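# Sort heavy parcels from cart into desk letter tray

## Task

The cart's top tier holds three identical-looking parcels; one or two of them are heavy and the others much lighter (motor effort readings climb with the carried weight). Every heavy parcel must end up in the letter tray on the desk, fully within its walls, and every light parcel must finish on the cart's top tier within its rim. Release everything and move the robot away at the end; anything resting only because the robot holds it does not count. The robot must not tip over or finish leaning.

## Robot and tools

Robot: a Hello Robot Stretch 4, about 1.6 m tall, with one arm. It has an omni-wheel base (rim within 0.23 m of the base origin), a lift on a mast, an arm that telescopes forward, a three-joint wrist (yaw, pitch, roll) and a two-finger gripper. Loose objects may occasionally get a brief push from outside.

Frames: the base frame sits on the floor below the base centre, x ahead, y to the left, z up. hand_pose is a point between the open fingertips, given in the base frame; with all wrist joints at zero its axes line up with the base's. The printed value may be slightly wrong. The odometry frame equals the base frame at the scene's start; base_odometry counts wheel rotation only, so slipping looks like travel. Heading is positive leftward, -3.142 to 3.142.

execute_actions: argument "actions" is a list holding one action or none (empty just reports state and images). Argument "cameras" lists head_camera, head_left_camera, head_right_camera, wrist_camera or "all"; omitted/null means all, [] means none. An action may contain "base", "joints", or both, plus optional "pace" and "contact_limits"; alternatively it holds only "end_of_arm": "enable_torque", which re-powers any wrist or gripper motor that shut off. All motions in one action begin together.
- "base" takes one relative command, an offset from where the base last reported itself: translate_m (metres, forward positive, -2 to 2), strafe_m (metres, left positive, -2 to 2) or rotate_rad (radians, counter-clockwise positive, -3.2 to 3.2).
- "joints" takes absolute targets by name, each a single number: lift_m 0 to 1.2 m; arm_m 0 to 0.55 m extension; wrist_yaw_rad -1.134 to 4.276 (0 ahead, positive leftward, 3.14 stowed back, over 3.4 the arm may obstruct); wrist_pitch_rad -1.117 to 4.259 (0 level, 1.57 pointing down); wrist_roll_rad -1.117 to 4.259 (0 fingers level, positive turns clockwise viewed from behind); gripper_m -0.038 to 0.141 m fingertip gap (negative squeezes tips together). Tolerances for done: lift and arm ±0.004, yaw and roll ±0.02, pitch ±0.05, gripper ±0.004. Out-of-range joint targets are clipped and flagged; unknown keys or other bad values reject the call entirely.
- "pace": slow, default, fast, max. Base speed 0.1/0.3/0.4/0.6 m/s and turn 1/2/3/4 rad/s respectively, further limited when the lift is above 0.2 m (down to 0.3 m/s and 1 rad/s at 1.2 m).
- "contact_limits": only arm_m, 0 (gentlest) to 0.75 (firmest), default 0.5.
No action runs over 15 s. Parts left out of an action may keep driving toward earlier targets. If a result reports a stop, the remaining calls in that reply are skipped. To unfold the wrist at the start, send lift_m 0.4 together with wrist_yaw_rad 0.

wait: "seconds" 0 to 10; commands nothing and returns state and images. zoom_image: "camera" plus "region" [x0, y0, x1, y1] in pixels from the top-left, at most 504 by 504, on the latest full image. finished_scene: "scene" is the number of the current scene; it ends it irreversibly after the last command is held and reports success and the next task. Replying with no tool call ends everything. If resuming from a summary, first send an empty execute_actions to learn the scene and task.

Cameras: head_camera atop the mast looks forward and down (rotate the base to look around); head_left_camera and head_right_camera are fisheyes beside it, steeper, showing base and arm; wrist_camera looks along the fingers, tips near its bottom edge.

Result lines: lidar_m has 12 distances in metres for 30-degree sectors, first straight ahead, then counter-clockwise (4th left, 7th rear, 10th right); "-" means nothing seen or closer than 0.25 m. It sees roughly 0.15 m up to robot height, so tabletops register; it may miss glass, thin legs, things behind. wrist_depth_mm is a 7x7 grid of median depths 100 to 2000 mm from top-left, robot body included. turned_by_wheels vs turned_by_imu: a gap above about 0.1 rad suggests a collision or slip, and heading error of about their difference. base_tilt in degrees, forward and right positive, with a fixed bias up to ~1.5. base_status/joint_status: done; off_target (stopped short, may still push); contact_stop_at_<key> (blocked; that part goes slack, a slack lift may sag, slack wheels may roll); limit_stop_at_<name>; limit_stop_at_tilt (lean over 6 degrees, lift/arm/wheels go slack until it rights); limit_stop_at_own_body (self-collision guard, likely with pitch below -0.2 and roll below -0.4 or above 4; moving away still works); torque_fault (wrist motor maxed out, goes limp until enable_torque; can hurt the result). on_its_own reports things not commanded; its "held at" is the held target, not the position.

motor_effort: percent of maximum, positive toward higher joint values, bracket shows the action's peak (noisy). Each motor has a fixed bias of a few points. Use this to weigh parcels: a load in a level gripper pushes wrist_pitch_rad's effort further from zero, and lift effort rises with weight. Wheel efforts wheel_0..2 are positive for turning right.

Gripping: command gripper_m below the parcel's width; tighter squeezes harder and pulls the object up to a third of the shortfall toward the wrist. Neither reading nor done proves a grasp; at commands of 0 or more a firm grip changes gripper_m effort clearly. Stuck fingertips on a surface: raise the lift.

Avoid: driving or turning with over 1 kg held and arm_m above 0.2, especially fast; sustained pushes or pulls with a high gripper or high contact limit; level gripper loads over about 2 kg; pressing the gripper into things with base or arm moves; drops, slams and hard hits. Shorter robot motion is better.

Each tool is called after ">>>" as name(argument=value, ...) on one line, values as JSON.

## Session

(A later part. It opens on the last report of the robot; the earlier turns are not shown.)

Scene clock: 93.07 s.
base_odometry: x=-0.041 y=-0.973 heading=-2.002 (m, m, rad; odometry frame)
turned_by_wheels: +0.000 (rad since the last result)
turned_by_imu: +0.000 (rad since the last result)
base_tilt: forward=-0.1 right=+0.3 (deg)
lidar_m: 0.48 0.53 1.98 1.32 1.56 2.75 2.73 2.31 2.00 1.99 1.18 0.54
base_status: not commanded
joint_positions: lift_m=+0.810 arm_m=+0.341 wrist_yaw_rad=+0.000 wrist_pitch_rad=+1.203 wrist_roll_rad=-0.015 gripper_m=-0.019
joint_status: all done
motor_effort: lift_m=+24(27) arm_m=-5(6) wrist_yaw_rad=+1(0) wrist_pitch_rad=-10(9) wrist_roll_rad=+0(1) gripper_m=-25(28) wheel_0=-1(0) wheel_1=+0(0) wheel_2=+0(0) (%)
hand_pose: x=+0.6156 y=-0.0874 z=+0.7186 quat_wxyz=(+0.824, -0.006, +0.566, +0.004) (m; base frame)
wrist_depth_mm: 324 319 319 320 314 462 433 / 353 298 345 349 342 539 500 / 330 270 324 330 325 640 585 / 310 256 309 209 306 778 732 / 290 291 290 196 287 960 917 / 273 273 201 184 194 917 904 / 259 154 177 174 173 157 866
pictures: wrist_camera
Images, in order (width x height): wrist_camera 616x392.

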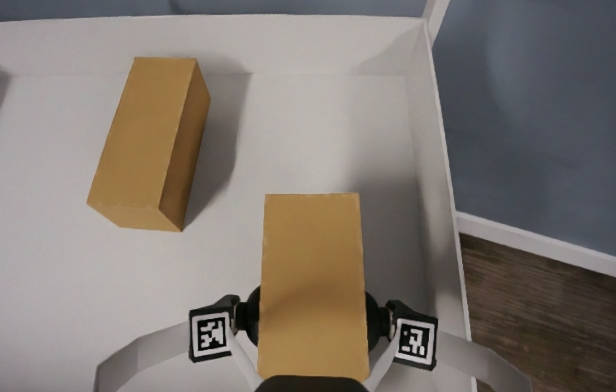

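>>> execute_actions(actions=[{"joints":{"lift_m":0.95}}], cameras=[])

>>> execute_actions(actions=[{"base":{"translate_m":-0.16},"joints":{"arm_m":0.0,"lift_m":1.1}}], cameras=[])

>>> execute_actions(actions=[{"base":{"rotate_rad":-1.97},"joints":{"lift_m":1.2}}], cameras=[])

>>> execute_actions(actions=[{"base":{"translate_m":1.53},"joints":{"arm_m":0.2},"pace":"fast"}], cameras=["wrist_camera"])

>>> execute_actions(actions=[{"joints":{"arm_m":0.5}}], cameras=["wrist_camera"])

Scene clock: 98.50 s.
base_odometry: x=-0.041 y=-0.973 heading=-2.002 (m, m, rad; odometry frame)
turned_by_wheels: +0.000 (rad since the last result)
turned_by_imu: +0.001 (rad since the last result)
base_tilt: forward=-0.1 right=+0.3 (deg)
lidar_m: 0.48 0.53 1.97 1.32 1.52 2.76 2.75 2.33 1.99 1.99 1.20 0.53
base_status: not commanded
joint_positions: lift_m=+0.950 arm_m=+0.341 wrist_yaw_rad=+0.000 wrist_pitch_rad=+1.203 wrist_roll_rad=-0.015 gripper_m=-0.019
joint_status: all done
motor_effort: lift_m=+24(26) arm_m=-5(5) wrist_yaw_rad=+2(0) wrist_pitch_rad=-12(11) wrist_roll_rad=+0(0) gripper_m=-24(24) wheel_0=+0(0) wheel_1=+0(0) wheel_2=+0(0) (%)
hand_pose: x=+0.6156 y=-0.0874 z=+0.8586 quat_wxyz=(+0.824, -0.006, +0.566, +0.004) (m; base frame)
wrist_depth_mm: 759 691 615 554 500 459 430 / 976 854 750 668 580 535 496 / 452 480 452 469 640 654 585 / 459 462 415 208 469 820 715 / 433 433 427 196 439 1078 946 / 407 413 201 184 194 1025 1060 / 384 154 177 174 173 158 991
pictures: none
No camera images: the call's "cameras" was empty. Leave "cameras" out to get every camera's image.

Scene clock: 100.63 s.
base_odometry: x=+0.026 y=-0.828 heading=-2.002 (m, m, rad; odometry frame)
turned_by_wheels: -0.001 (rad since the last result)
turned_by_imu: +0.001 (rad since the last result)
base_tilt: forward=+0.0 right=+0.3 (deg)
lidar_m: 0.66 0.68 2.00 1.35 1.60 2.60 2.41 2.27 1.95 1.94 1.35 0.68
base_status: done
joint_positions: lift_m=+1.100 arm_m=+0.001 wrist_yaw_rad=+0.000 wrist_pitch_rad=+1.203 wrist_roll_rad=-0.015 gripper_m=-0.019
joint_status: all done
motor_effort: lift_m=+24(27) arm_m=-6(6) wrist_yaw_rad=+3(1) wrist_pitch_rad=-11(13) wrist_roll_rad=+0(0) gripper_m=-25(24) wheel_0=-5(10) wheel_1=-4(10) wheel_2=+1(12) (%)
hand_pose: x=+0.2754 y=-0.0875 z=+1.0086 quat_wxyz=(+0.824, -0.006, +0.566, +0.004) (m; base frame)
wrist_depth_mm: 1576 1366 778 788 1060 991 917 / 1576 715 715 715 1229 1160 1078 / 1464 1464 960 1008 1430 1397 1281 / 1397 1366 1281 209 1336 1366 1366 / 1281 1281 1308 196 1255 1281 1281 / 1255 1205 200 185 195 1205 1205 / 1160 154 177 174 175 160 1118
pictures: none
No camera images: the call's "cameras" was empty. Leave "cameras" out to get every camera's image.

Scene clock: 103.43 s.
base_odometry: x=+0.026 y=-0.828 heading=+2.312 (m, m, rad; odometry frame)
turned_by_wheels: -1.969 (rad since the last result)
turned_by_imu: -1.935 (rad since the last result)
base_tilt: forward=-0.2 right=+0.2 (deg)
lidar_m: 1.95 1.95 1.27 0.68 0.65 1.48 1.37 1.38 1.73 2.61 2.37 2.13
base_status: done
joint_positions: lift_m=+1.200 arm_m=+0.001 wrist_yaw_rad=+0.000 wrist_pitch_rad=+1.203 wrist_roll_rad=-0.015 gripper_m=-0.019
joint_status: all done
motor_effort: lift_m=+23(30) arm_m=-6(6) wrist_yaw_rad=-1(2) wrist_pitch_rad=-10(12) wrist_roll_rad=+1(1) gripper_m=-25(23) wheel_0=+7(10) wheel_1=+3(8) wheel_2=+5(11) (%)
hand_pose: x=+0.2756 y=-0.0874 z=+1.1087 quat_wxyz=(+0.824, -0.006, +0.566, +0.004) (m; base frame)
wrist_depth_mm: 1808 1863 1863 1863 1863 1921 1921 / 1661 1708 1708 1756 1708 1708 1708 / 1576 1576 1576 1618 1576 1537 1576 / 1499 1499 1537 208 1430 1537 1464 / 1397 1397 1397 196 1366 1397 1430 / 1308 1308 198 183 194 1308 1308 / 1229 154 176 174 174 160 1229
pictures: none
No camera images: the call's "cameras" was empty. Leave "cameras" out to get every camera's image.

Scene clock: 110.00 s.
base_odometry: x=-1.007 y=+0.300 heading=+2.312 (m, m, rad; odometry frame)
turned_by_wheels: +0.000 (rad since the last result)
turned_by_imu: -0.005 (rad since the last result)
base_tilt: forward=-0.2 right=+0.3 (deg)
lidar_m: 0.42 0.44 0.54 1.34 1.38 1.76 2.04 2.93 2.25 2.09 0.72 0.47
base_status: done
joint_positions: lift_m=+1.200 arm_m=+0.199 wrist_yaw_rad=+0.000 wrist_pitch_rad=+1.203 wrist_roll_rad=-0.015 gripper_m=-0.019
joint_status: all done
motor_effort: lift_m=+23(23) arm_m=+5(7) wrist_yaw_rad=+0(2) wrist_pitch_rad=-11(13) wrist_roll_rad=+0(0) gripper_m=-28(26) wheel_0=+4(11) wheel_1=+3(10) wheel_2=-3(16) (%)
hand_pose: x=+0.4738 y=-0.0874 z=+1.1087 quat_wxyz=(+0.824, -0.006, +0.566, +0.004) (m; base frame)
wrist_depth_mm: 521 521 462 512 512 521 525 / 492 484 466 484 480 488 480 / 455 445 449 445 445 452 452 / 421 424 421 209 424 421 421 / 397 394 397 195 397 394 397 / 375 370 201 185 195 375 379 / 355 154 177 174 173 158 1229
pictures: wrist_camera
Images, in order (width x height): wrist_camera 616x392.

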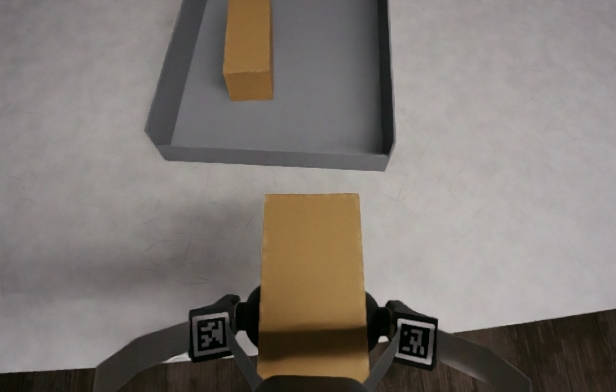

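Scene clock: 112.00 s.
base_odometry: x=-1.007 y=+0.300 heading=+2.312 (m, m, rad; odometry frame)
turned_by_wheels: +0.000 (rad since the last result)
turned_by_imu: +0.000 (rad since the last result)
base_tilt: forward=+0.0 right=+0.3 (deg)
lidar_m: 0.42 0.44 0.56 1.35 1.39 1.73 2.06 2.92 2.26 2.09 0.76 0.48
base_status: not commanded
joint_positions: lift_m=+1.200 arm_m=+0.499 wrist_yaw_rad=+0.000 wrist_pitch_rad=+1.203 wrist_roll_rad=-0.015 gripper_m=-0.019
joint_status: all done
motor_effort: lift_m=+23(23) arm_m=+5(7) wrist_yaw_rad=-1(2) wrist_pitch_rad=-11(13) wrist_roll_rad=+0(0) gripper_m=-24(24) wheel_0=+4(4) wheel_1=+3(3) wheel_2=-4(4) (%)
hand_pose: x=+0.7738 y=-0.0874 z=+1.1087 quat_wxyz=(+0.825, -0.006, +0.566, +0.004) (m; base frame)
wrist_depth_mm: 530 525 525 517 525 517 525 / 488 480 484 480 480 480 484 / 455 445 439 442 442 449 449 / 424 410 421 210 415 418 424 / 394 384 342 196 392 394 392 / 375 362 201 184 194 370 368 / 353 154 177 175 174 158 353
pictures: wrist_camera
Images, in order (width x height): wrist_camera 616x392.

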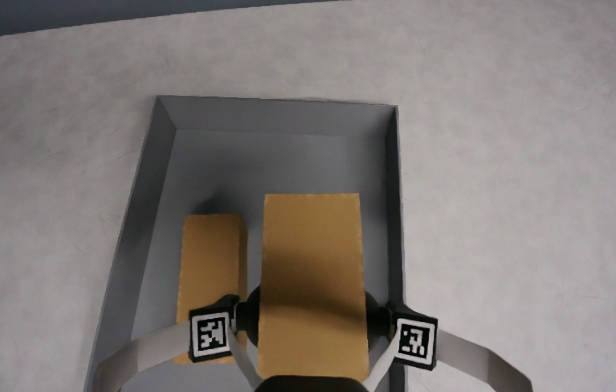

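>>> execute_actions(actions=[{"base":{"strafe_m":-0.006},"joints":{"lift_m":1.081,"arm_m":0.52}}], cameras=["wrist_camera"])

>>> execute_actions(actions=[{"joints":{"gripper_m":0.062}}], cameras=["wrist_camera"])

>>> execute_actions(actions=[{"joints":{"lift_m":1.2},"pace":"fast"}], cameras=["wrist_camera"])

Scene clock: 121.13 s.
base_odometry: x=-1.003 y=+0.304 heading=+2.312 (m, m, rad; odometry frame)
turned_by_wheels: +0.000 (rad since the last result)
turned_by_imu: +0.001 (rad since the last result)
base_tilt: forward=+0.0 right=+0.3 (deg)
lidar_m: 0.41 0.44 0.56 1.34 1.41 1.76 2.09 2.93 2.26 2.09 0.73 0.50
base_status: done
joint_positions: lift_m=+1.081 arm_m=+0.519 wrist_yaw_rad=+0.000 wrist_pitch_rad=+1.203 wrist_roll_rad=-0.015 gripper_m=-0.019
joint_status: all done
motor_effort: lift_m=+19(23) arm_m=+5(6) wrist_yaw_rad=-1(4) wrist_pitch_rad=-9(12) wrist_roll_rad=+0(0) gripper_m=-23(25) wheel_0=+0(12) wheel_1=-1(8) wheel_2=+0(6) (%)
hand_pose: x=+0.7937 y=-0.0874 z=+0.9900 quat_wxyz=(+0.824, -0.006, +0.566, +0.004) (m; base frame)
wrist_depth_mm: 364 296 300 297 291 357 359 / 329 320 325 320 319 330 334 / 271 306 307 307 303 309 310 / 251 233 285 208 285 291 289 / 249 217 265 196 264 272 272 / 249 205 202 184 195 256 255 / 239 154 192 174 173 158 241
pictures: wrist_camera
Images, in order (width x height): wrist_camera 616x392.

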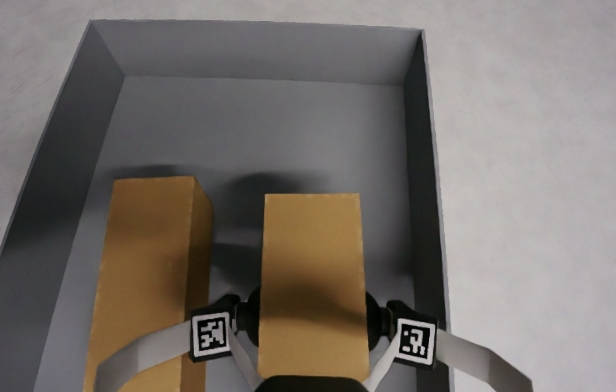

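Scene clock: 122.67 s.
base_odometry: x=-1.003 y=+0.304 heading=+2.312 (m, m, rad; odometry frame)
turned_by_wheels: +0.000 (rad since the last result)
turned_by_imu: +0.000 (rad since the last result)
base_tilt: forward=-0.1 right=+0.3 (deg)
lidar_m: 0.43 0.45 0.54 1.36 1.38 1.77 2.08 2.93 2.26 2.09 0.74 0.48
base_status: not commanded
joint_positions: lift_m=+1.081 arm_m=+0.519 wrist_yaw_rad=+0.000 wrist_pitch_rad=+1.201 wrist_roll_rad=-0.015 gripper_m=+0.062
joint_status: all done
motor_effort: lift_m=+19(20) arm_m=+5(5) wrist_yaw_rad=+0(1) wrist_pitch_rad=-6(12) wrist_roll_rad=+0(0) gripper_m=-3(22) wheel_0=+0(0) wheel_1=-1(1) wheel_2=+0(0) (%)
hand_pose: x=+0.7942 y=-0.0874 z=+0.9902 quat_wxyz=(+0.825, -0.006, +0.565, +0.004) (m; base frame)
wrist_depth_mm: 364 291 298 296 364 362 366 / 334 325 325 324 315 338 338 / 276 310 309 309 304 314 315 / 253 237 286 290 286 291 293 / 247 219 267 219 268 273 273 / 251 206 211 206 211 258 258 / 241 194 239 192 196 244 244
pictures: wrist_camera
Images, in order (width x height): wrist_camera 616x392.

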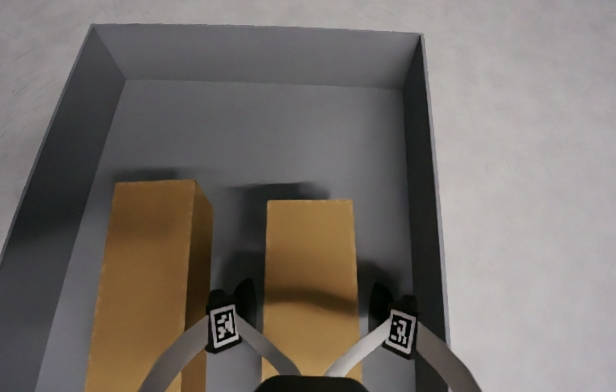

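Scene clock: 123.93 s.
base_odometry: x=-1.003 y=+0.304 heading=+2.312 (m, m, rad; odometry frame)
turned_by_wheels: +0.000 (rad since the last result)
turned_by_imu: +0.000 (rad since the last result)
base_tilt: forward=-0.2 right=+0.3 (deg)
lidar_m: 0.43 0.43 0.55 1.35 1.37 1.75 2.08 2.93 2.30 2.10 0.75 0.48
base_status: not commanded
joint_positions: lift_m=+1.200 arm_m=+0.519 wrist_yaw_rad=+0.000 wrist_pitch_rad=+1.201 wrist_roll_rad=-0.015 gripper_m=+0.062
joint_status: all done
motor_effort: lift_m=+21(24) arm_m=+5(5) wrist_yaw_rad=+1(1) wrist_pitch_rad=-4(5) wrist_roll_rad=+0(1) gripper_m=-3(3) wheel_0=+0(0) wheel_1=-1(1) wheel_2=+0(0) (%)
hand_pose: x=+0.7942 y=-0.0874 z=+1.1090 quat_wxyz=(+0.825, -0.006, +0.565, +0.004) (m; base frame)
wrist_depth_mm: 544 530 530 530 521 525 525 / 492 492 488 488 484 484 488 / 455 442 430 439 445 452 452 / 427 418 421 418 424 421 424 / 399 387 351 389 392 399 397 / 373 364 315 325 314 375 373 / 353 340 303 304 294 351 351
pictures: wrist_camera
Images, in order (width x height): wrist_camera 616x392.

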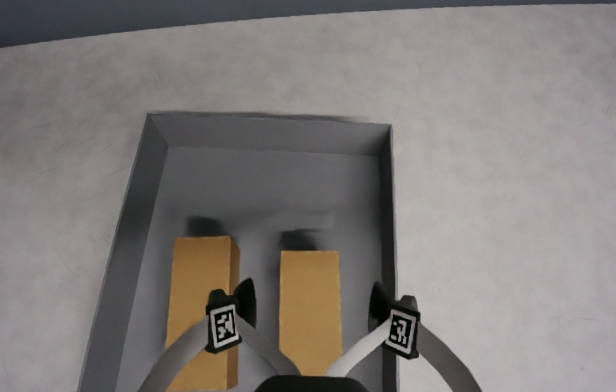

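>>> finished_scene(scene=2)

The scene is finished: the task was done.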